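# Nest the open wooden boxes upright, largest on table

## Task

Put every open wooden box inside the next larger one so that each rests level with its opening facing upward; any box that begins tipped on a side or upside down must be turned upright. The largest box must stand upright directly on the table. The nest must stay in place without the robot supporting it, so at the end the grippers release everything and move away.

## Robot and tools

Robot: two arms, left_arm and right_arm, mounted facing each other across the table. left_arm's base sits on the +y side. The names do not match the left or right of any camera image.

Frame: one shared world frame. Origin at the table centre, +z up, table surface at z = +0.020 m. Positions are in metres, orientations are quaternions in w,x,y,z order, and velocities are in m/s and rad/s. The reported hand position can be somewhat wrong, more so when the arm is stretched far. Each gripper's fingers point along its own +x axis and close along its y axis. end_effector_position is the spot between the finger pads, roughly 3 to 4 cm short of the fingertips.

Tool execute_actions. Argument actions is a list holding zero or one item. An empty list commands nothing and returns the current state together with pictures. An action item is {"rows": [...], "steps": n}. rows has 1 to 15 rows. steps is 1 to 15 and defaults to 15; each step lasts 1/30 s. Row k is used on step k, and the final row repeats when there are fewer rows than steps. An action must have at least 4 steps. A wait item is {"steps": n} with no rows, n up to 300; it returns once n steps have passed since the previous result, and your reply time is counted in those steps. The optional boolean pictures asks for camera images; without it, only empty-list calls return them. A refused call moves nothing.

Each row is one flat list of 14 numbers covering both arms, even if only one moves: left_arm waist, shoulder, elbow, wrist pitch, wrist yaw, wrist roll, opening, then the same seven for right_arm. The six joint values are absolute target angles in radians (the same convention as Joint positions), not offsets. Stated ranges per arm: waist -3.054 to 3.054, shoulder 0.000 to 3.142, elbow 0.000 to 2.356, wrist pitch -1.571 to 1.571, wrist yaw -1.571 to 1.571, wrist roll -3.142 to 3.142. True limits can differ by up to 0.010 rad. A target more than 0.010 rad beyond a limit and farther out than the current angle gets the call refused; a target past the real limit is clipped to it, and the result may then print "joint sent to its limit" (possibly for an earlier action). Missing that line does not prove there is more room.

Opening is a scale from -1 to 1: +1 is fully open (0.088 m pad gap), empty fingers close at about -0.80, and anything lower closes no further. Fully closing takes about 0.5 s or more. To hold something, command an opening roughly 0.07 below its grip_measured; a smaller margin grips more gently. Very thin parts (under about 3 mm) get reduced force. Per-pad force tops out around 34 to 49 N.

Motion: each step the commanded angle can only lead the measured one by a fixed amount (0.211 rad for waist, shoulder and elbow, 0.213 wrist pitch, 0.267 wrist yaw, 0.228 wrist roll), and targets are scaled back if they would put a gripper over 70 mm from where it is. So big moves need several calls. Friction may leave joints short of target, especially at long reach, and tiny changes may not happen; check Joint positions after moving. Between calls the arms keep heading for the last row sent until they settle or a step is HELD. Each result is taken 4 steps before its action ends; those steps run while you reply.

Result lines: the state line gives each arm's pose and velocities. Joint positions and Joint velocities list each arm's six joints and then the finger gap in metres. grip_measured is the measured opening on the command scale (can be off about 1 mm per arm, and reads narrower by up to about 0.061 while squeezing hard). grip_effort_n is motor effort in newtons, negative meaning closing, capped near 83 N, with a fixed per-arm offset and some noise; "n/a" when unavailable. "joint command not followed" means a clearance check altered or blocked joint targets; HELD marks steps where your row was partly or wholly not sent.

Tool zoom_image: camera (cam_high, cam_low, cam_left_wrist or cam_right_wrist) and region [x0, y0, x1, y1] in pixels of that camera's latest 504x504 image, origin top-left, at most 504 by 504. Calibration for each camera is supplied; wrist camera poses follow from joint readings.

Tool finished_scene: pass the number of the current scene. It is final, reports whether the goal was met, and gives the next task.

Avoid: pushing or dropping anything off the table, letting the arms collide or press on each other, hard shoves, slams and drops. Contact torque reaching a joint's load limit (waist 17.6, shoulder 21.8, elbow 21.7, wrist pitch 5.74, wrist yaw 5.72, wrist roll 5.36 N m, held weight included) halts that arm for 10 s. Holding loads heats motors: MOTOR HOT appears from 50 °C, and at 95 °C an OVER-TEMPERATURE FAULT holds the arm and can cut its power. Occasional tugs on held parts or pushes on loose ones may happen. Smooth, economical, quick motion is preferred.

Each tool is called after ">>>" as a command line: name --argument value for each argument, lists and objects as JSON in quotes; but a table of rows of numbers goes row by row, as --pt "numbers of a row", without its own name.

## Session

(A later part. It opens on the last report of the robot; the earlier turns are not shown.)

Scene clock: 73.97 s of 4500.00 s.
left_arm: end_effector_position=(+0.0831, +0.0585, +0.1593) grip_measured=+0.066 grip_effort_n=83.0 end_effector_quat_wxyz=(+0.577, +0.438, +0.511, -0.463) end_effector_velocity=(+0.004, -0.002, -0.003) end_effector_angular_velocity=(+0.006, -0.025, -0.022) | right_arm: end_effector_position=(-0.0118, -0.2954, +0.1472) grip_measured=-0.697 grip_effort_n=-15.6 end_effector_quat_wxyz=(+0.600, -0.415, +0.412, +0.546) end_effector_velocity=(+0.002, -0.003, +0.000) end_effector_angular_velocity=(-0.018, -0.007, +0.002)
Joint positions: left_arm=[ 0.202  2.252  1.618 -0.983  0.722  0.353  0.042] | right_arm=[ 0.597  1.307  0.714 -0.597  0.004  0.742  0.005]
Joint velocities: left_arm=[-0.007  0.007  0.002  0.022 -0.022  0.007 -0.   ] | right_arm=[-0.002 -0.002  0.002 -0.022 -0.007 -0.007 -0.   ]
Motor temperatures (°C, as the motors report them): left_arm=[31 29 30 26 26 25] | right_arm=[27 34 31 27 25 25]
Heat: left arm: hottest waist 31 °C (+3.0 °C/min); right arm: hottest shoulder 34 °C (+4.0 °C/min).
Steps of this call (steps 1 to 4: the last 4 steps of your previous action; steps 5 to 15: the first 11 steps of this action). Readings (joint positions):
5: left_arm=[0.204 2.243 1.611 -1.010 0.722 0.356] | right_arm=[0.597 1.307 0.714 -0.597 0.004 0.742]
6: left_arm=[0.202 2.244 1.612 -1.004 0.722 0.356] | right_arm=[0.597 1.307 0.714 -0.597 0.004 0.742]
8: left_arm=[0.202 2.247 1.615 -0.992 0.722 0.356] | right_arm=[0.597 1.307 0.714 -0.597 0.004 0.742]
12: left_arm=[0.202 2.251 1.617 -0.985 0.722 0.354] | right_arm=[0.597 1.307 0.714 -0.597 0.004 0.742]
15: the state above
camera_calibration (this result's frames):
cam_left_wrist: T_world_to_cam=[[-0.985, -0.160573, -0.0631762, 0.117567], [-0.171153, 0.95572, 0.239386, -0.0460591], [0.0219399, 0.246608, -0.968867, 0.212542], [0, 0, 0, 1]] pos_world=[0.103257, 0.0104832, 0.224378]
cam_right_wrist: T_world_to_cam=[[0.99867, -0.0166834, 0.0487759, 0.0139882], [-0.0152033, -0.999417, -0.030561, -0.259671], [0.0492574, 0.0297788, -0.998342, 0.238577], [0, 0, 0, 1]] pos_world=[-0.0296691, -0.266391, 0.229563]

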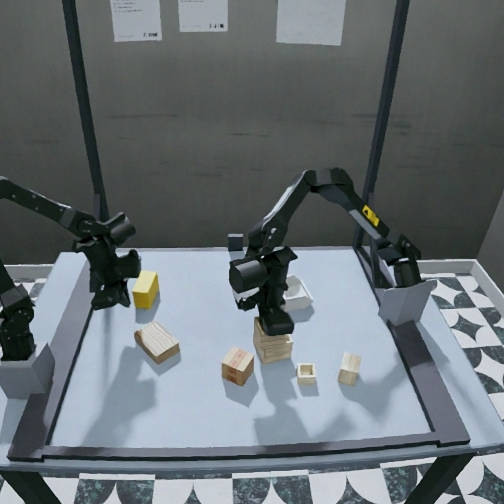

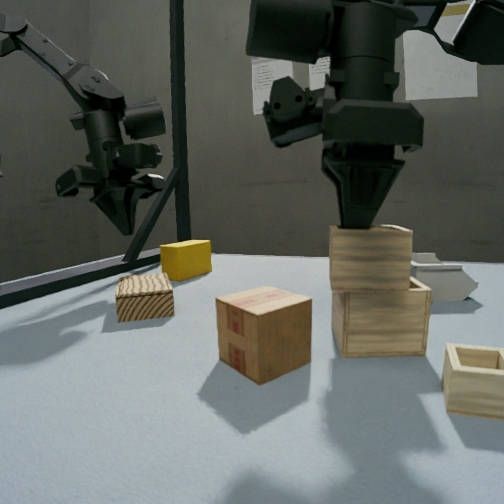

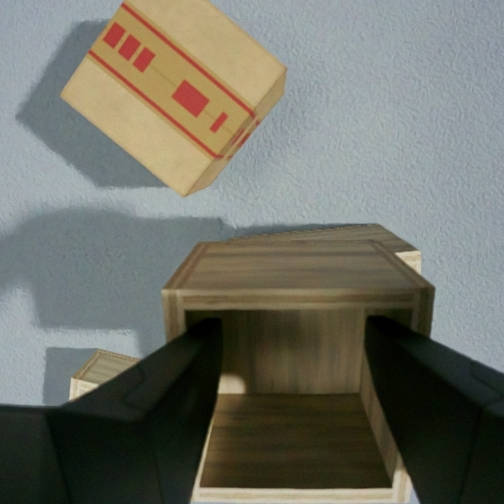

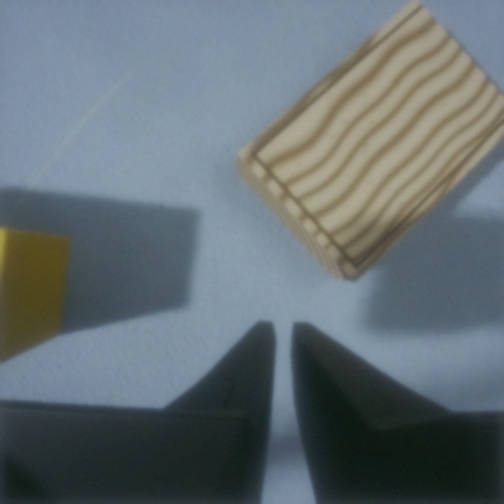

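>>> execute_actions --actions '[{"rows":[[0.215,2.20,1.585,-1.05,0.72,0.40,0.2,0.6,1.3,0.7,-0.6,0.0,0.74,-0.7]]}]' --pictures true

Scene clock: 74.57 s of 4500.00 s.
left_arm: end_effector_position=(+0.0724, +0.0714, +0.1634) grip_measured=+0.066 grip_effort_n=83.0 end_effector_quat_wxyz=(+0.564, +0.442, +0.525, -0.459) end_effector_velocity=(-0.013, +0.000, +0.015) end_effector_angular_velocity=(-0.013, +0.001, -0.007) | right_arm: end_effector_position=(-0.0118, -0.2954, +0.1472) grip_measured=-0.697 grip_effort_n=-15.6 end_effector_quat_wxyz=(+0.600, -0.415, +0.412, +0.546) end_effector_velocity=(+0.004, -0.004, -0.001) end_effector_angular_velocity=(-0.020, -0.010, -0.004)
Joint positions: left_arm=[ 0.206  2.221  1.591 -1.044  0.722  0.394  0.042] | right_arm=[ 0.597  1.307  0.714 -0.597  0.004  0.742  0.005]
Joint velocities: left_arm=[ 0.007 -0.051 -0.007 -0.037  0.007  0.007  0.   ] | right_arm=[-0.007 -0.002 -0.002 -0.022 -0.007 -0.007 -0.   ]
Motor temperatures (°C, as the motors report them): left_arm=[31 29 30 26 26 25] | right_arm=[27 34 31 27 25 25]
Heat: left arm: hottest waist 31 °C (+3.0 °C/min); right arm: hottest shoulder 34 °C (+3.0 °C/min).
Steps of this call (steps 1 to 4: the last 4 steps of your previous action; steps 5 to 7: the robot went on to your last target; steps 8 to 18: the first 11 steps of this action). Readings (joint positions):
8: left_arm=[0.202 2.250 1.618 -0.984 0.722 0.356] | right_arm=[0.597 1.307 0.714 -0.597 0.004 0.742]
9: left_arm=[0.204 2.245 1.615 -0.990 0.722 0.366] | right_arm=[0.597 1.307 0.714 -0.597 0.004 0.742]
11: left_arm=[0.205 2.235 1.606 -1.020 0.722 0.378] | right_arm=[0.597 1.307 0.714 -0.597 0.004 0.742]
15: left_arm=[0.205 2.227 1.593 -1.039 0.722 0.391] | right_arm=[0.597 1.307 0.714 -0.597 0.004 0.742]
18: the state above
camera_calibration (this result's frames):
cam_left_wrist: T_world_to_cam=[[-0.986138, -0.158948, -0.0476102, 0.106763], [-0.16592, 0.946987, 0.275112, -0.066777], [0.00135773, 0.279198, -0.960233, 0.211286], [0, 0, 0, 1]] pos_world=[0.0939168, 0.0212162, 0.226338]
cam_right_wrist: T_world_to_cam=[[0.99867, -0.0166834, 0.0487759, 0.0139882], [-0.0152033, -0.999417, -0.030561, -0.259671], [0.0492574, 0.0297788, -0.998342, 0.238577], [0, 0, 0, 1]] pos_world=[-0.0296691, -0.266391, 0.229563]

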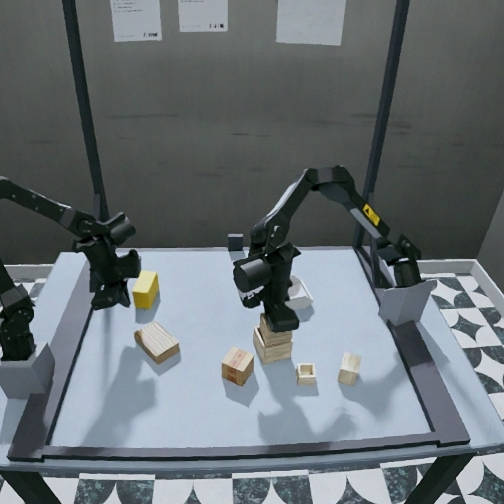

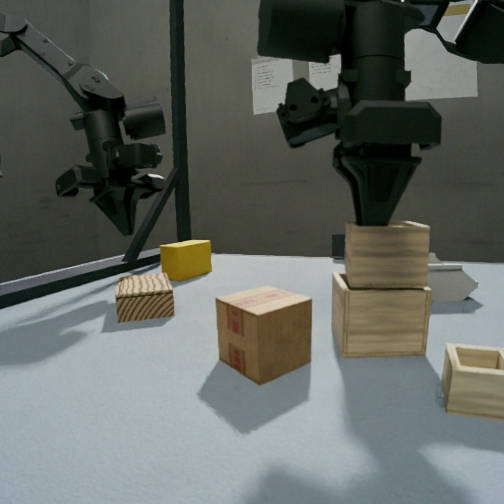

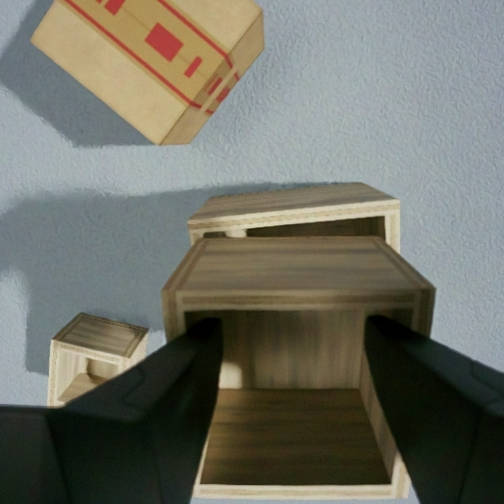

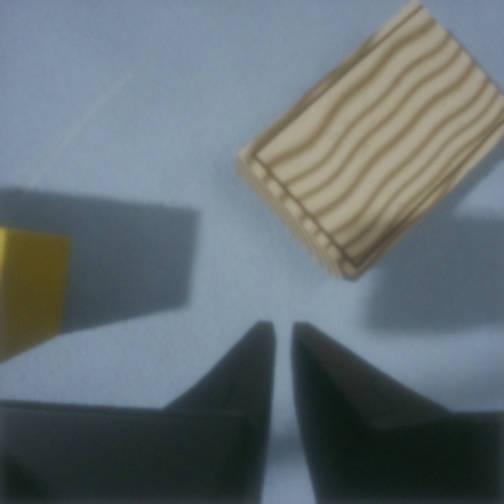

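>>> execute_actions --actions '[{"rows":[[0.21,2.21,1.59,-1.045,0.72,0.29,0.2,0.6,1.3,0.7,-0.6,0.0,0.74,-0.7]]}]' --pictures true

Scene clock: 75.07 s of 4500.00 s.
left_arm: end_effector_position=(+0.0715, +0.0713, +0.1651) grip_measured=+0.066 grip_effort_n=83.0 end_effector_quat_wxyz=(+0.585, +0.415, +0.545, -0.434) end_effector_velocity=(+0.000, +0.006, -0.002) end_effector_angular_velocity=(+0.028, -0.003, +0.068) | right_arm: end_effector_position=(-0.0118, -0.2954, +0.1472) grip_measured=-0.697 grip_effort_n=-16.0 end_effector_quat_wxyz=(+0.600, -0.415, +0.412, +0.546) end_effector_velocity=(-0.001, -0.004, -0.001) end_effector_angular_velocity=(-0.013, -0.001, +0.014)
Joint positions: left_arm=[ 0.208  2.216  1.591 -1.047  0.722  0.299  0.042] | right_arm=[ 0.597  1.307  0.714 -0.597  0.004  0.742  0.005]
Joint velocities: left_arm=[-0.002  0.002 -0.002 -0.022 -0.022 -0.051 -0.   ] | right_arm=[ 0.007 -0.002 -0.002 -0.007 -0.007 -0.007 -0.   ]
Motor temperatures (°C, as the motors report them): left_arm=[31 30 30 26 26 25] | right_arm=[27 34 31 27 25 25]
Heat: left arm: hottest waist 31 °C (+3.0 °C/min); right arm: hottest shoulder 34 °C (+3.0 °C/min).
Steps of this call (steps 1 to 4: the last 4 steps of your previous action; steps 5 to 15: the first 11 steps of this action). Readings (joint positions):
5: left_arm=[0.208 2.216 1.591 -1.047 0.722 0.386] | right_arm=[0.597 1.307 0.714 -0.597 0.004 0.742]
6: left_arm=[0.208 2.216 1.591 -1.047 0.722 0.364] | right_arm=[0.597 1.307 0.714 -0.597 0.004 0.742]
8: left_arm=[0.208 2.216 1.591 -1.047 0.722 0.334] | right_arm=[0.597 1.307 0.714 -0.597 0.004 0.742]
12: left_arm=[0.208 2.216 1.591 -1.047 0.722 0.307] | right_arm=[0.597 1.307 0.714 -0.597 0.004 0.742]
15: the state above
camera_calibration (this result's frames):
cam_left_wrist: T_world_to_cam=[[-0.96686, -0.251703, -0.0427597, 0.110453], [-0.2537, 0.928425, 0.271408, -0.0591183], [-0.0286151, 0.273262, -0.961514, 0.215748], [0, 0, 0, 1]] pos_world=[0.0979674, 0.0237322, 0.228213]
cam_right_wrist: T_world_to_cam=[[0.99867, -0.0166834, 0.0487759, 0.0139882], [-0.0152033, -0.999417, -0.030561, -0.259671], [0.0492574, 0.0297788, -0.998342, 0.238577], [0, 0, 0, 1]] pos_world=[-0.0296691, -0.266391, 0.229563]

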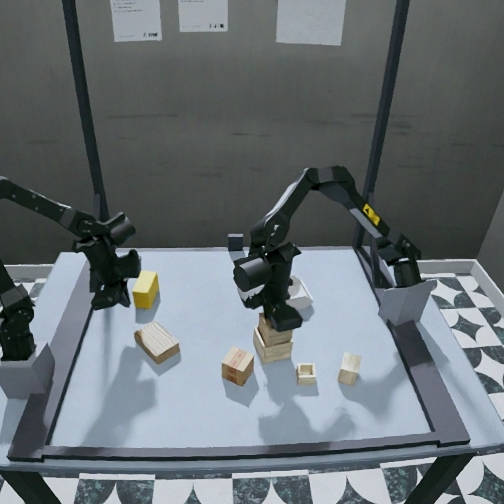

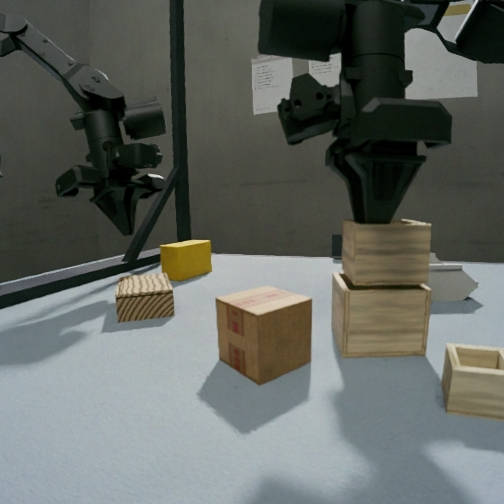

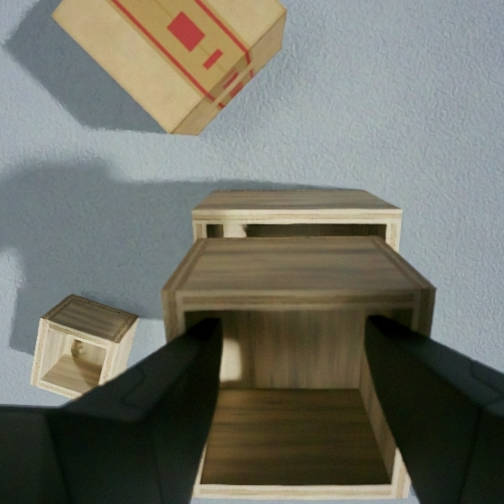

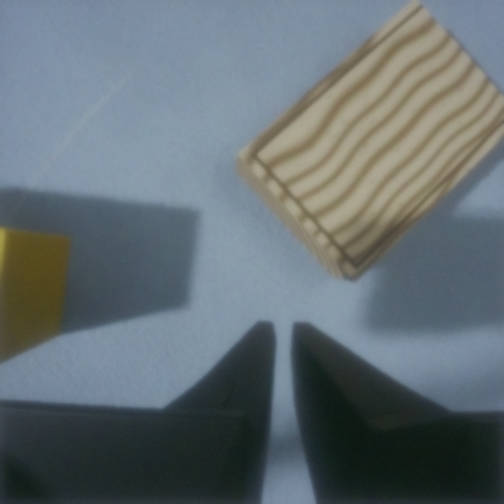

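Aligned. Lower.

>>> execute_actions --actions '[{"rows":[[0.18,2.26,1.58,-1.01,0.72,0.27,0.2,0.6,1.3,0.7,-0.6,0.0,0.74,-0.7]]}]' --pictures true

Scene clock: 75.57 s of 4500.00 s.
left_arm: end_effector_position=(+0.0746, +0.0685, +0.1581) grip_measured=+0.066 grip_effort_n=83.0 end_effector_quat_wxyz=(+0.589, +0.414, +0.545, -0.430) end_effector_velocity=(+0.002, +0.004, -0.002) end_effector_angular_velocity=(+0.019, -0.011, +0.044) | right_arm: end_effector_position=(-0.0118, -0.2954, +0.1472) grip_measured=-0.697 grip_effort_n=-15.1 end_effector_quat_wxyz=(+0.600, -0.415, +0.412, +0.546) end_effector_velocity=(+0.004, -0.004, -0.001) end_effector_angular_velocity=(-0.020, -0.010, -0.004)
Joint positions: left_arm=[ 0.196  2.23   1.59  -1.017  0.717  0.274  0.042] | right_arm=[ 0.597  1.307  0.714 -0.597  0.004  0.742  0.005]
Joint velocities: left_arm=[-0.002  0.002 -0.002 -0.007 -0.022 -0.037 -0.   ] | right_arm=[-0.007 -0.002 -0.002 -0.022 -0.007 -0.007  0.   ]
Motor temperatures (°C, as the motors report them): left_arm=[31 30 30 26 26 25] | right_arm=[27 34 31 27 25 25]
Heat: left arm: hottest waist 31 °C (+3.0 °C/min); right arm: hottest shoulder 34 °C (+3.0 °C/min).
Steps of this call (steps 1 to 4: the last 4 steps of your previous action; steps 5 to 15: the first 11 steps of this action). Readings (joint positions):
5: left_arm=[0.207 2.217 1.591 -1.044 0.722 0.292] | right_arm=[0.597 1.307 0.714 -0.597 0.004 0.742]
6: left_arm=[0.204 2.220 1.590 -1.036 0.722 0.287] | right_arm=[0.597 1.307 0.714 -0.597 0.004 0.742]
8: left_arm=[0.198 2.228 1.590 -1.024 0.717 0.282] | right_arm=[0.597 1.307 0.714 -0.597 0.004 0.742]
12: left_arm=[0.196 2.230 1.590 -1.018 0.717 0.276] | right_arm=[0.597 1.307 0.714 -0.597 0.004 0.742]
15: the state above
camera_calibration (this result's frames):
cam_left_wrist: T_world_to_cam=[[-0.96476, -0.258507, -0.0491164, 0.113721], [-0.26201, 0.926552, 0.26991, -0.0528598], [-0.0242646, 0.273267, -0.961632, 0.20955], [0, 0, 0, 1]] pos_world=[0.100948, 0.0211117, 0.221363]
cam_right_wrist: T_world_to_cam=[[0.99867, -0.0166834, 0.0487759, 0.0139882], [-0.0152033, -0.999417, -0.030561, -0.259671], [0.0492574, 0.0297788, -0.998342, 0.238577], [0, 0, 0, 1]] pos_world=[-0.0296691, -0.266391, 0.229563]

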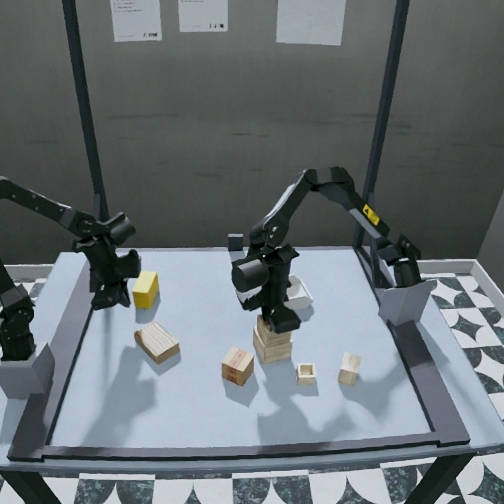

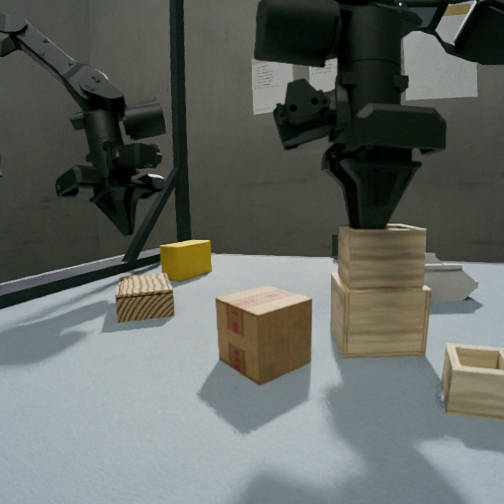

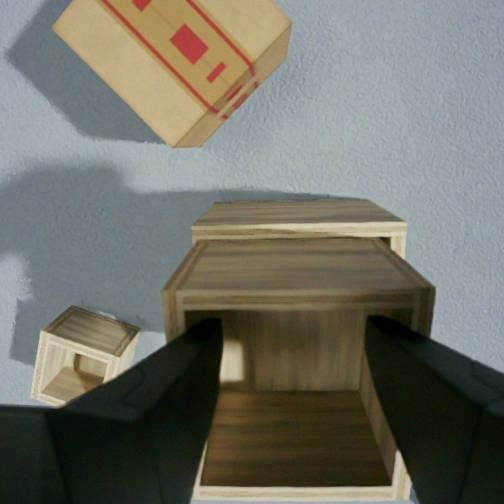

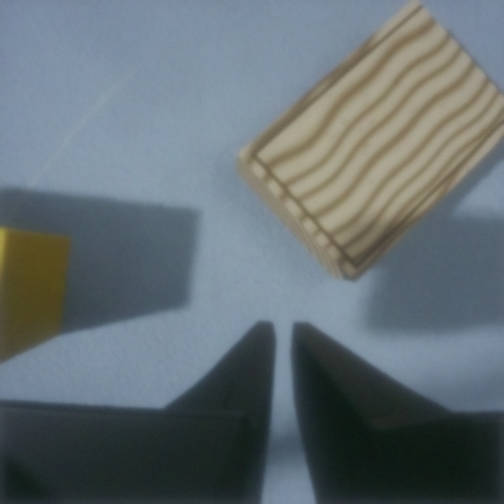

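>>> execute_actions --actions '[{"rows":[[0.205,2.225,1.585,-1.06,0.72,0.28,0.2,0.6,1.3,0.7,-0.6,0.0,0.74,-0.7]]}]'

>>> execute_actions --actions '[{"rows":[[0.18,2.27,1.575,-1.03,0.72,0.27,0.2,0.6,1.3,0.7,-0.6,0.0,0.74,-0.7]]}]' --pictures true

Scene clock: 77.67 s of 4500.00 s.
left_arm: end_effector_position=(+0.0735, +0.0744, +0.1600) grip_measured=+0.066 grip_effort_n=83.0 end_effector_quat_wxyz=(+0.587, +0.408, +0.558, -0.421) end_effector_velocity=(-0.006, +0.004, +0.000) end_effector_angular_velocity=(+0.017, +0.021, +0.011) | right_arm: end_effector_position=(-0.0118, -0.2954, +0.1472) grip_measured=-0.697 grip_effort_n=-15.6 end_effector_quat_wxyz=(+0.600, -0.415, +0.412, +0.546) end_effector_velocity=(+0.002, -0.006, -0.003) end_effector_angular_velocity=(-0.034, -0.002, +0.002)
Joint positions: left_arm=[ 0.205  2.231  1.591 -1.053  0.719  0.277  0.042] | right_arm=[ 0.597  1.307  0.714 -0.597  0.004  0.742  0.005]
Joint velocities: left_arm=[-0.002 -0.002  0.002 -0.037  0.007  0.007 -0.   ] | right_arm=[-0.002  0.002 -0.002 -0.022 -0.022 -0.007 -0.   ]
Motor temperatures (°C, as the motors report them): left_arm=[31 29 30 26 26 25] | right_arm=[27 34 31 27 25 25]
Heat: left arm: hottest waist 31 °C (+3.0 °C/min); right arm: hottest shoulder 34 °C (+3.0 °C/min).
Steps of this call (steps 1 to 4: the last 4 steps of your previous action; steps 5 to 15: the robot went on to your last target; steps 16 to 52: nothing new was sent; steps 53 to 63: the first 11 steps of this action). Readings (joint positions):
53: left_arm=[0.197 2.231 1.590 -1.018 0.717 0.273] | right_arm=[0.597 1.307 0.714 -0.597 0.004 0.742]
54: left_arm=[0.199 2.231 1.591 -1.020 0.718 0.273] | right_arm=[0.597 1.307 0.714 -0.597 0.004 0.742]
56: left_arm=[0.202 2.231 1.591 -1.035 0.719 0.274] | right_arm=[0.597 1.307 0.714 -0.597 0.004 0.742]
60: left_arm=[0.205 2.231 1.591 -1.049 0.719 0.276] | right_arm=[0.597 1.307 0.714 -0.597 0.004 0.742]
63: the state above

Scene clock: 78.17 s of 4500.00 s.
left_arm: end_effector_position=(+0.0752, +0.0747, +0.1581) grip_measured=+0.066 grip_effort_n=83.0 end_effector_quat_wxyz=(+0.588, +0.407, +0.559, -0.420) end_effector_velocity=(+0.001, -0.000, -0.000) end_effector_angular_velocity=(-0.007, +0.005, +0.007) | right_arm: end_effector_position=(-0.0118, -0.2954, +0.1472) grip_measured=-0.697 grip_effort_n=-15.6 end_effector_quat_wxyz=(+0.600, -0.415, +0.412, +0.546) end_effector_velocity=(-0.001, +0.000, +0.000) end_effector_angular_velocity=(+0.001, +0.008, +0.008)
Joint positions: left_arm=[ 0.204  2.236  1.588 -1.045  0.718  0.272  0.042] | right_arm=[ 0.597  1.307  0.714 -0.597  0.004  0.742  0.005]
Joint velocities: left_arm=[ 0.002  0.002 -0.002  0.007  0.007 -0.007 -0.   ] | right_arm=[-0.002 -0.002 -0.002  0.007 -0.007 -0.007 -0.   ]
Motor temperatures (°C, as the motors report them): left_arm=[31 29 30 26 26 25] | right_arm=[27 34 31 27 25 25]
Heat: left arm: hottest waist 31 °C (+3.0 °C/min); right arm: hottest shoulder 34 °C (+3.0 °C/min).
Steps of this call (steps 1 to 4: the last 4 steps of your previous action; steps 5 to 15: the first 11 steps of this action). Readings (joint positions):
5: left_arm=[0.205 2.231 1.591 -1.054 0.719 0.277] | right_arm=[0.597 1.307 0.714 -0.597 0.004 0.742]
6: left_arm=[0.204 2.233 1.590 -1.053 0.718 0.277] | right_arm=[0.597 1.307 0.714 -0.597 0.004 0.742]
8: left_arm=[0.204 2.234 1.589 -1.049 0.718 0.275] | right_arm=[0.597 1.307 0.714 -0.597 0.004 0.742]
12: left_arm=[0.204 2.235 1.588 -1.046 0.718 0.272] | right_arm=[0.597 1.307 0.714 -0.597 0.004 0.742]
15: the state above
camera_calibration (this result's frames):
cam_left_wrist: T_world_to_cam=[[-0.956827, -0.287932, -0.0397126, 0.115985], [-0.286878, 0.913567, 0.288266, -0.0584877], [-0.0467209, 0.287213, -0.956727, 0.207744], [0, 0, 0, 1]] pos_world=[0.103905, 0.0271615, 0.22022]
cam_right_wrist: T_world_to_cam=[[0.99867, -0.0166834, 0.0487759, 0.0139882], [-0.0152033, -0.999417, -0.030561, -0.259671], [0.0492574, 0.0297788, -0.998342, 0.238577], [0, 0, 0, 1]] pos_world=[-0.0296691, -0.266391, 0.229563]

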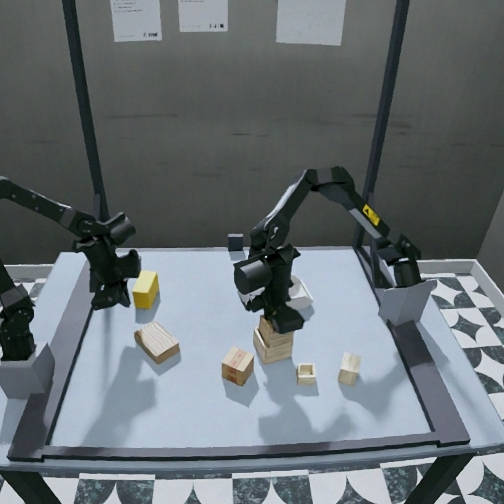

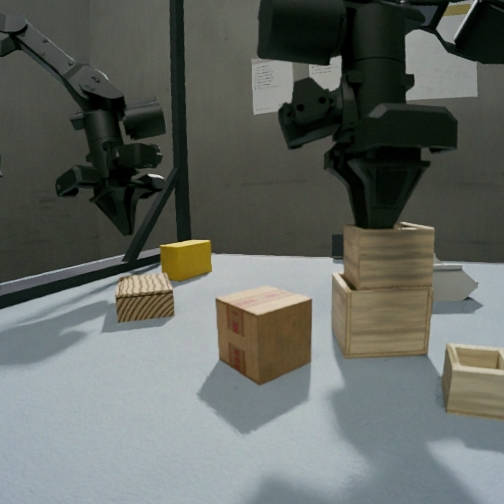

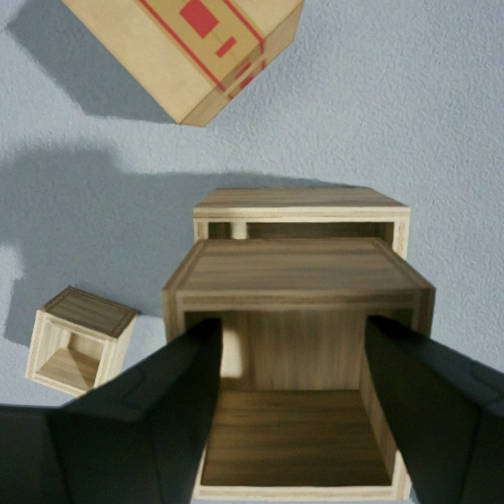

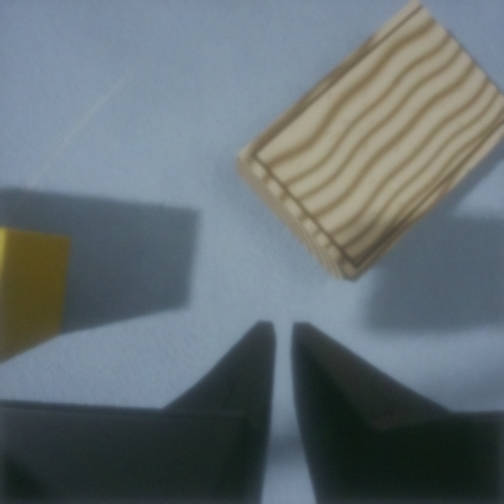

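>>> zoom_image --camera "cam_high" --region '[230,290,330,390]'

Region (230, 290, 330, 390) of cam_high's 504x504 image, scaled by 5.040, with more detail than that image has.

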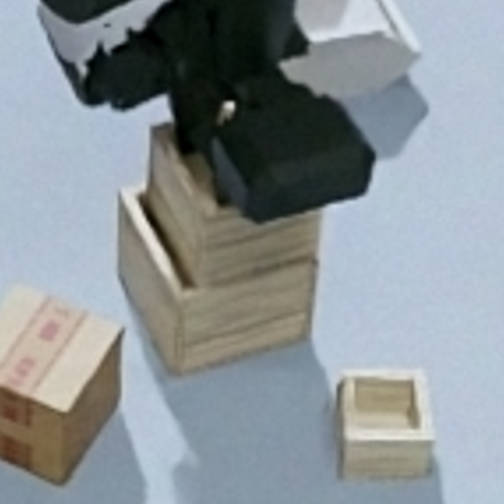

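>>> execute_actions --actions '[{"rows":[[0.185,2.215,1.59,-1.05,0.72,0.275,0.2,0.6,1.3,0.7,-0.6,0.0,0.74,-0.7]]}]'

>>> execute_actions --actions '[{"rows":[[0.15,2.265,1.57,-1.03,0.72,0.26,0.2,0.6,1.3,0.7,-0.6,0.0,0.74,-0.7]]}]' --pictures true

Scene clock: 78.77 s of 4500.00 s.
left_arm: end_effector_position=(+0.0723, +0.0731, +0.1596) grip_measured=+0.066 grip_effort_n=83.0 end_effector_quat_wxyz=(+0.588, +0.411, +0.555, -0.422) end_effector_velocity=(-0.006, -0.000, -0.000) end_effector_angular_velocity=(+0.010, -0.003, +0.012) | right_arm: end_effector_position=(-0.0118, -0.2954, +0.1472) grip_measured=-0.697 grip_effort_n=-15.6 end_effector_quat_wxyz=(+0.600, -0.415, +0.412, +0.546) end_effector_velocity=(+0.001, -0.002, -0.000) end_effector_angular_velocity=(-0.010, -0.001, +0.004)
Joint positions: left_arm=[ 0.2    2.226  1.588 -1.045  0.715  0.272  0.042] | right_arm=[ 0.597  1.307  0.714 -0.597  0.004  0.742  0.005]
Joint velocities: left_arm=[-0.012 -0.012 -0.002 -0.007 -0.007 -0.022  0.   ] | right_arm=[-0.002 -0.002 -0.002 -0.007 -0.007 -0.007 -0.   ]
Motor temperatures (°C, as the motors report them): left_arm=[31 29 30 26 26 25] | right_arm=[27 34 31 27 25 25]
Heat: left arm: hottest waist 31 °C (+3.0 °C/min); right arm: hottest shoulder 34 °C (+3.0 °C/min).
Steps of this call (steps 1 to 4: the last 4 steps of your previous action; steps 5 to 7: the robot went on to your last target; steps 8 to 18: the first 11 steps of this action). Readings (joint positions):
8: left_arm=[0.204 2.235 1.588 -1.044 0.718 0.271] | right_arm=[0.597 1.307 0.714 -0.597 0.004 0.742]
9: left_arm=[0.204 2.232 1.588 -1.044 0.718 0.271] | right_arm=[0.597 1.307 0.714 -0.597 0.004 0.742]
11: left_arm=[0.202 2.230 1.588 -1.044 0.717 0.271] | right_arm=[0.597 1.307 0.714 -0.597 0.004 0.742]
15: left_arm=[0.200 2.227 1.588 -1.044 0.715 0.272] | right_arm=[0.597 1.307 0.714 -0.597 0.004 0.742]
18: the state above

Scene clock: 79.27 s of 4500.00 s.
left_arm: end_effector_position=(+0.0720, +0.0733, +0.1569) grip_measured=+0.066 grip_effort_n=83.0 end_effector_quat_wxyz=(+0.588, +0.414, +0.556, -0.417) end_effector_velocity=(-0.004, +0.002, -0.003) end_effector_angular_velocity=(+0.008, +0.013, +0.010) | right_arm: end_effector_position=(-0.0118, -0.2954, +0.1472) grip_measured=-0.697 grip_effort_n=-15.6 end_effector_quat_wxyz=(+0.600, -0.415, +0.412, +0.546) end_effector_velocity=(-0.000, -0.001, +0.001) end_effector_angular_velocity=(-0.007, -0.003, +0.019)
Joint positions: left_arm=[ 0.192  2.228  1.587 -1.041  0.706  0.264  0.042] | right_arm=[ 0.597  1.307  0.714 -0.597  0.004  0.742  0.005]
Joint velocities: left_arm=[-0.007 -0.002 -0.007 -0.007  0.007 -0.007 -0.   ] | right_arm=[-0.002 -0.002  0.002 -0.007 -0.007 -0.022 -0.   ]
Motor temperatures (°C, as the motors report them): left_arm=[31 29 30 26 26 25] | right_arm=[27 34 31 27 25 25]
Heat: left arm: hottest waist 31 °C (+3.0 °C/min); right arm: hottest shoulder 34 °C (+3.0 °C/min).
Steps of this call (steps 1 to 4: the last 4 steps of your previous action; steps 5 to 15: the first 11 steps of this action). Readings (joint positions):
5: left_arm=[0.197 2.225 1.588 -1.046 0.714 0.272] | right_arm=[0.597 1.307 0.714 -0.597 0.004 0.742]
6: left_arm=[0.196 2.225 1.588 -1.045 0.711 0.271] | right_arm=[0.597 1.307 0.714 -0.597 0.004 0.742]
8: left_arm=[0.192 2.226 1.588 -1.043 0.706 0.266] | right_arm=[0.597 1.307 0.714 -0.597 0.004 0.742]
12: left_arm=[0.192 2.227 1.587 -1.041 0.706 0.264] | right_arm=[0.597 1.307 0.714 -0.597 0.004 0.742]
15: the state above
camera_calibration (this result's frames):
cam_left_wrist: T_world_to_cam=[[-0.958298, -0.280877, -0.0526576, 0.114154], [-0.283757, 0.913419, 0.2918, -0.0585505], [-0.0338612, 0.294573, -0.955029, 0.205151], [0, 0, 0, 1]] pos_world=[0.0997261, 0.0251123, 0.219022]
cam_right_wrist: T_world_to_cam=[[0.99867, -0.0166834, 0.0487759, 0.0139882], [-0.0152033, -0.999417, -0.030561, -0.259671], [0.0492574, 0.0297788, -0.998342, 0.238577], [0, 0, 0, 1]] pos_world=[-0.0296691, -0.266391, 0.229563]

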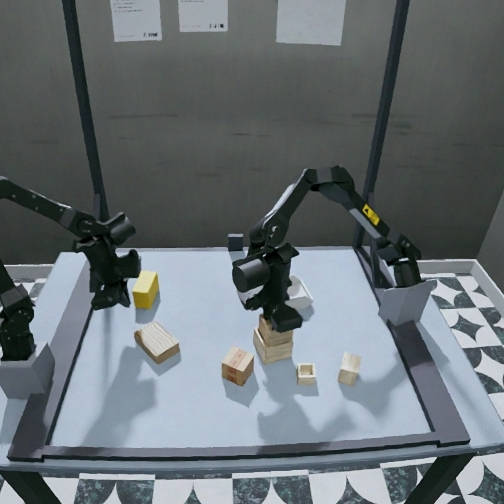

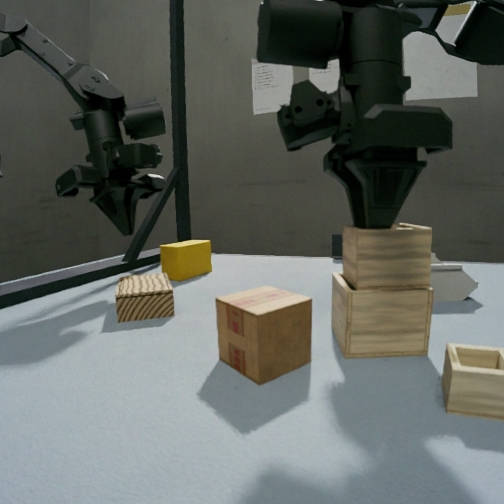

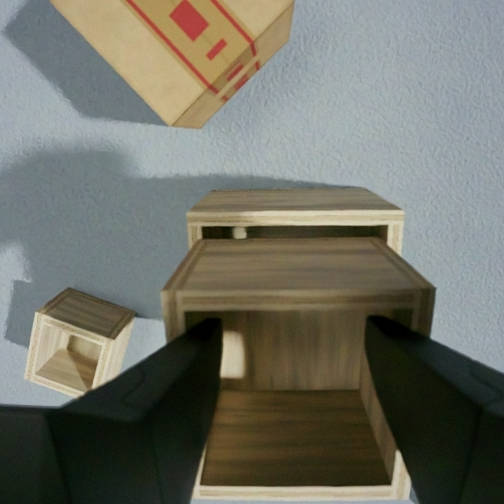

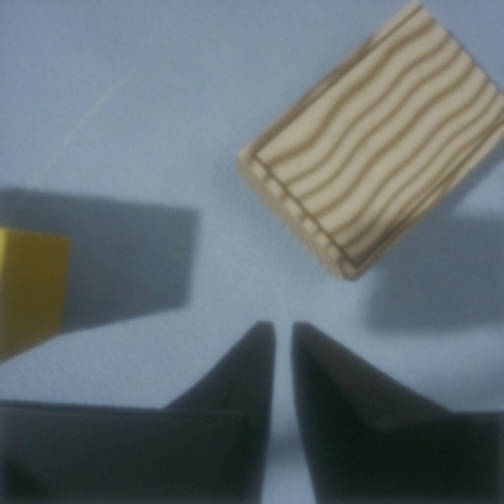

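>>> execute_actions --actions '[{"rows":[[0.20,2.16,1.58,-1.06,0.72,0.275,0.2,0.6,1.3,0.7,-0.6,0.0,0.74,-0.7]]}]'

>>> execute_actions --actions '[{"rows":[[0.165,2.20,1.60,-1.02,0.72,0.26,0.2,0.6,1.3,0.7,-0.6,0.0,0.74,-0.7]]}]' --pictures true

>>> zoom_image --camera "cam_high" --region '[230,290,330,390]'

Scene clock: 79.80 s of 4500.00 s.
left_arm: end_effector_position=(+0.0584, +0.0691, +0.1694) grip_measured=+0.066 grip_effort_n=83.0 end_effector_quat_wxyz=(+0.588, +0.416, +0.544, -0.431) end_effector_velocity=(-0.014, -0.004, +0.021) end_effector_angular_velocity=(-0.030, -0.028, -0.017) | right_arm: end_effector_position=(-0.0118, -0.2954, +0.1472) grip_measured=-0.697 grip_effort_n=-16.0 end_effector_quat_wxyz=(+0.600, -0.415, +0.412, +0.546) end_effector_velocity=(+0.001, -0.002, -0.000) end_effector_angular_velocity=(-0.010, -0.001, +0.004)
Joint positions: left_arm=[ 0.191  2.178  1.582 -1.056  0.717  0.271  0.042] | right_arm=[ 0.597  1.307  0.714 -0.597  0.004  0.742  0.005]
Joint velocities: left_arm=[ 0.007 -0.071 -0.002 -0.022 -0.007 -0.007 -0.   ] | right_arm=[-0.002 -0.002 -0.002 -0.007 -0.007 -0.007 -0.   ]
Motor temperatures (°C, as the motors report them): left_arm=[31 29 30 26 26 25] | right_arm=[27 34 31 27 25 25]
Heat: left arm: hottest waist 31 °C (+3.0 °C/min); right arm: hottest shoulder 34 °C (+3.0 °C/min).
Steps of this call (steps 1 to 4: the last 4 steps of your previous action; step 5: the robot went on to your last target; steps 6 to 16: the first 11 steps of this action). Readings (joint positions):
6: left_arm=[0.193 2.223 1.587 -1.041 0.706 0.264] | right_arm=[0.597 1.307 0.714 -0.597 0.004 0.742]
7: left_arm=[0.194 2.217 1.586 -1.040 0.708 0.264] | right_arm=[0.597 1.307 0.714 -0.597 0.004 0.742]
9: left_arm=[0.192 2.209 1.583 -1.047 0.714 0.266] | right_arm=[0.597 1.307 0.714 -0.597 0.004 0.742]
13: left_arm=[0.189 2.189 1.582 -1.054 0.716 0.270] | right_arm=[0.597 1.307 0.714 -0.597 0.004 0.742]
16: the state above

Scene clock: 80.30 s of 4500.00 s.
left_arm: end_effector_position=(+0.0549, +0.0608, +0.1608) grip_measured=+0.066 grip_effort_n=83.0 end_effector_quat_wxyz=(+0.582, +0.425, +0.535, -0.440) end_effector_velocity=(+0.002, +0.005, -0.003) end_effector_angular_velocity=(+0.029, -0.007, +0.025) | right_arm: end_effector_position=(-0.0118, -0.2954, +0.1472) grip_measured=-0.697 grip_effort_n=-15.6 end_effector_quat_wxyz=(+0.600, -0.415, +0.412, +0.546) end_effector_velocity=(-0.002, -0.001, -0.002) end_effector_angular_velocity=(-0.011, +0.020, -0.004)
Joint positions: left_arm=[ 0.162  2.188  1.59  -1.025  0.717  0.264  0.042] | right_arm=[ 0.597  1.307  0.714 -0.597  0.004  0.742  0.005]
Joint velocities: left_arm=[-0.002  0.007  0.002 -0.022 -0.022 -0.007 -0.   ] | right_arm=[-0.002  0.002 -0.002  0.007 -0.022  0.007 -0.   ]
Motor temperatures (°C, as the motors report them): left_arm=[32 30 30 26 26 25] | right_arm=[27 34 31 27 25 25]
Heat: left arm: hottest waist 32 °C (+4.0 °C/min); right arm: hottest shoulder 34 °C (+3.0 °C/min).
Steps of this call (steps 1 to 4: the last 4 steps of your previous action; steps 5 to 15: the first 11 steps of this action). Readings (joint positions):
5: left_arm=[0.192 2.175 1.582 -1.057 0.717 0.272] | right_arm=[0.597 1.307 0.714 -0.597 0.004 0.742]
6: left_arm=[0.190 2.175 1.582 -1.050 0.717 0.272] | right_arm=[0.597 1.307 0.714 -0.597 0.004 0.742]
8: left_arm=[0.181 2.178 1.585 -1.036 0.717 0.269] | right_arm=[0.597 1.307 0.714 -0.597 0.004 0.742]
12: left_arm=[0.164 2.185 1.590 -1.027 0.717 0.265] | right_arm=[0.597 1.307 0.714 -0.597 0.004 0.742]
15: the state above
camera_calibration (this result's frames):
cam_left_wrist: T_world_to_cam=[[-0.973531, -0.221962, -0.0544914, 0.0919748], [-0.228396, 0.935986, 0.267892, -0.053636], [-0.00845878, 0.273247, -0.961907, 0.212989], [0, 0, 0, 1]] pos_world=[0.0790917, 0.0124189, 0.224256]
cam_right_wrist: T_world_to_cam=[[0.99867, -0.0166834, 0.0487759, 0.0139882], [-0.0152033, -0.999417, -0.030561, -0.259671], [0.0492574, 0.0297788, -0.998342, 0.238577], [0, 0, 0, 1]] pos_world=[-0.0296691, -0.266391, 0.229563]

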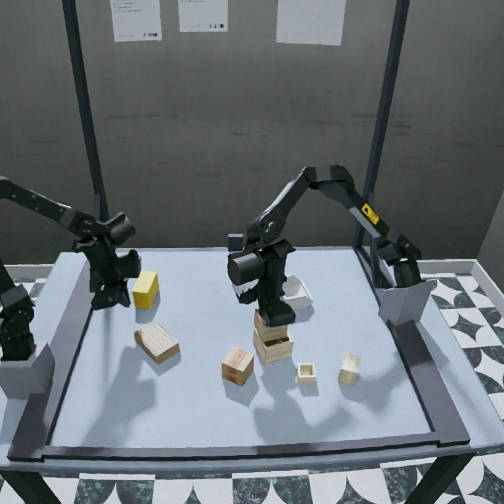

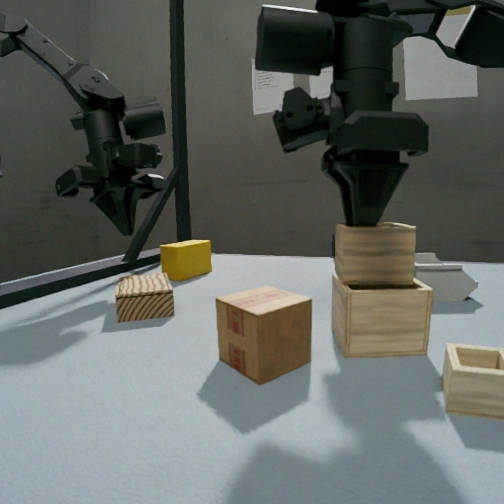

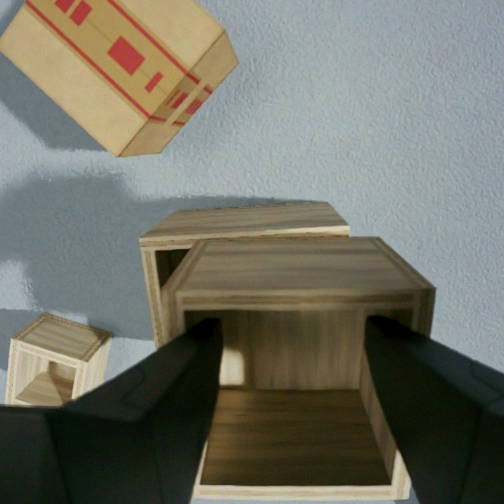

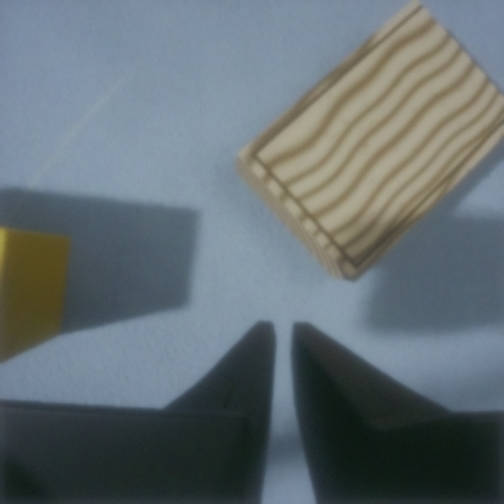

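Region (230, 290, 330, 390) of cam_high's 504x504 image, scaled by 5.040, with more detail than that image has.

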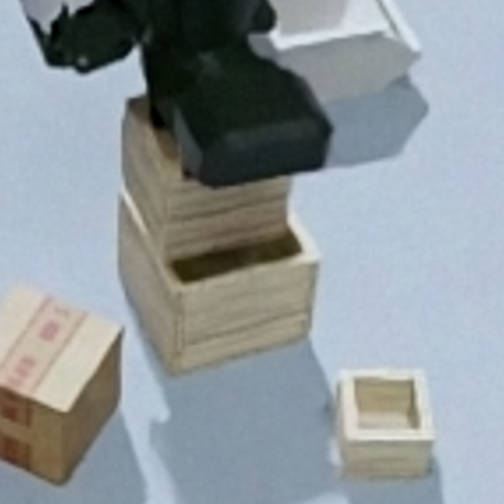

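>>> execute_actions --actions '[{"rows":[[0.165,2.215,1.585,-1.045,0.72,0.28,0.2,0.6,1.3,0.7,-0.6,0.0,0.74,-0.7]]}]' --pictures true

>>> zoom_image --camera "cam_high" --region '[230,290,330,390]'

Scene clock: 80.83 s of 4500.00 s.
left_arm: end_effector_position=(+0.0566, +0.0641, +0.1595) grip_measured=+0.066 grip_effort_n=83.0 end_effector_quat_wxyz=(+0.579, +0.424, +0.542, -0.438) end_effector_velocity=(+0.000, +0.001, -0.001) end_effector_angular_velocity=(+0.010, -0.003, -0.004) | right_arm: end_effector_position=(-0.0118, -0.2954, +0.1472) grip_measured=-0.697 grip_effort_n=-15.6 end_effector_quat_wxyz=(+0.600, -0.415, +0.412, +0.546) end_effector_velocity=(+0.004, -0.006, -0.001) end_effector_angular_velocity=(-0.030, -0.020, +0.012)
Joint positions: left_arm=[ 0.167  2.198  1.591 -1.04   0.721  0.275  0.042] | right_arm=[ 0.597  1.307  0.714 -0.597  0.004  0.742  0.005]
Joint velocities: left_arm=[-0.002  0.002  0.002 -0.007 -0.007  0.007 -0.   ] | right_arm=[-0.002 -0.002  0.002 -0.037 -0.007 -0.022 -0.   ]
Motor temperatures (°C, as the motors report them): left_arm=[32 30 30 26 26 25] | right_arm=[27 34 31 27 25 25]
Heat: left arm: hottest waist 32 °C (+4.0 °C/min); right arm: hottest shoulder 34 °C (+3.0 °C/min).
Steps of this call (steps 1 to 4: the last 4 steps of your previous action; step 5: the robot went on to your last target; steps 6 to 16: the first 11 steps of this action). Readings (joint positions):
6: left_arm=[0.162 2.190 1.591 -1.024 0.717 0.263] | right_arm=[0.597 1.307 0.714 -0.597 0.004 0.742]
7: left_arm=[0.162 2.191 1.591 -1.025 0.718 0.264] | right_arm=[0.597 1.307 0.714 -0.597 0.004 0.742]
9: left_arm=[0.164 2.194 1.591 -1.032 0.719 0.269] | right_arm=[0.597 1.307 0.714 -0.597 0.004 0.742]
13: left_arm=[0.167 2.197 1.591 -1.038 0.721 0.274] | right_arm=[0.597 1.307 0.714 -0.597 0.004 0.742]
16: the state above
camera_calibration (this result's frames):
cam_left_wrist: T_world_to_cam=[[-0.972474, -0.228418, -0.0460316, 0.0932612], [-0.232066, 0.931673, 0.279521, -0.0574013], [-0.0209613, 0.282509, -0.959036, 0.210475], [0, 0, 0, 1]] pos_world=[0.0817851, 0.0153207, 0.222191]
cam_right_wrist: T_world_to_cam=[[0.99867, -0.0166834, 0.0487759, 0.0139882], [-0.0152033, -0.999417, -0.030561, -0.259671], [0.0492574, 0.0297788, -0.998342, 0.238577], [0, 0, 0, 1]] pos_world=[-0.0296691, -0.266391, 0.229563]

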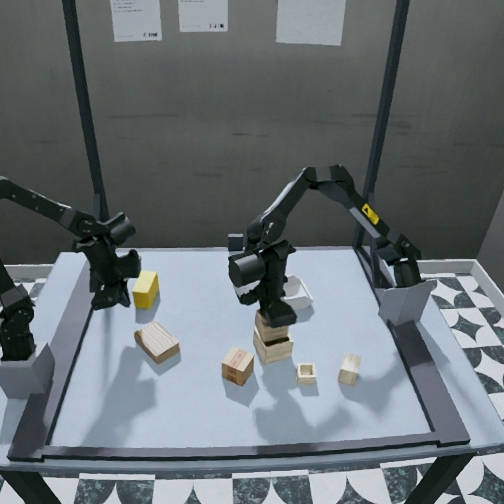

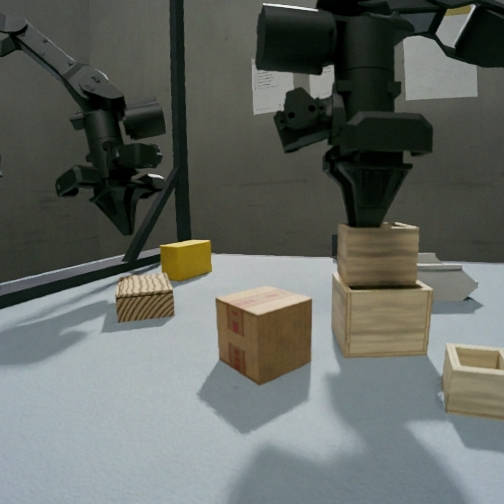

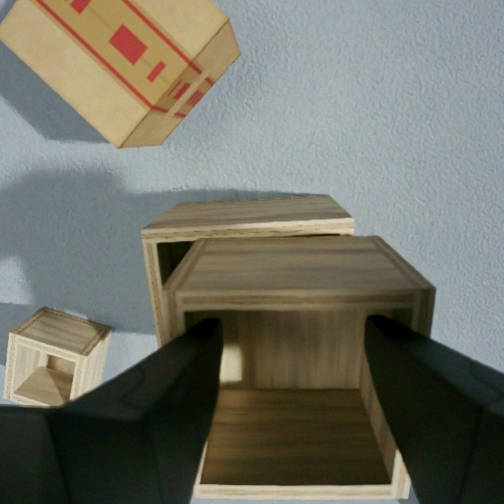

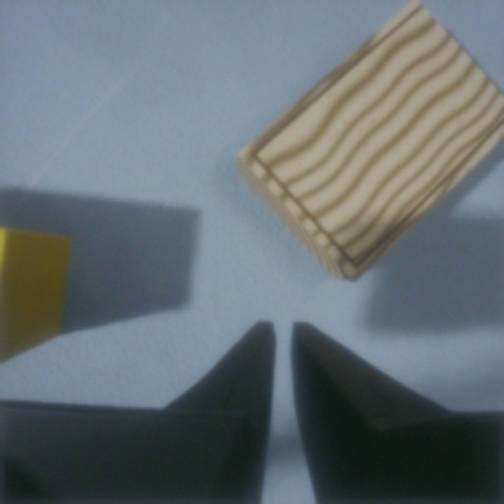

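Region (230, 290, 330, 390) of cam_high's 504x504 image, scaled by 5.040, with more detail than that image has.

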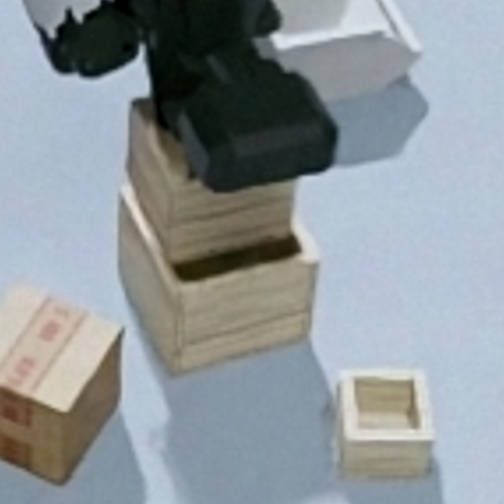

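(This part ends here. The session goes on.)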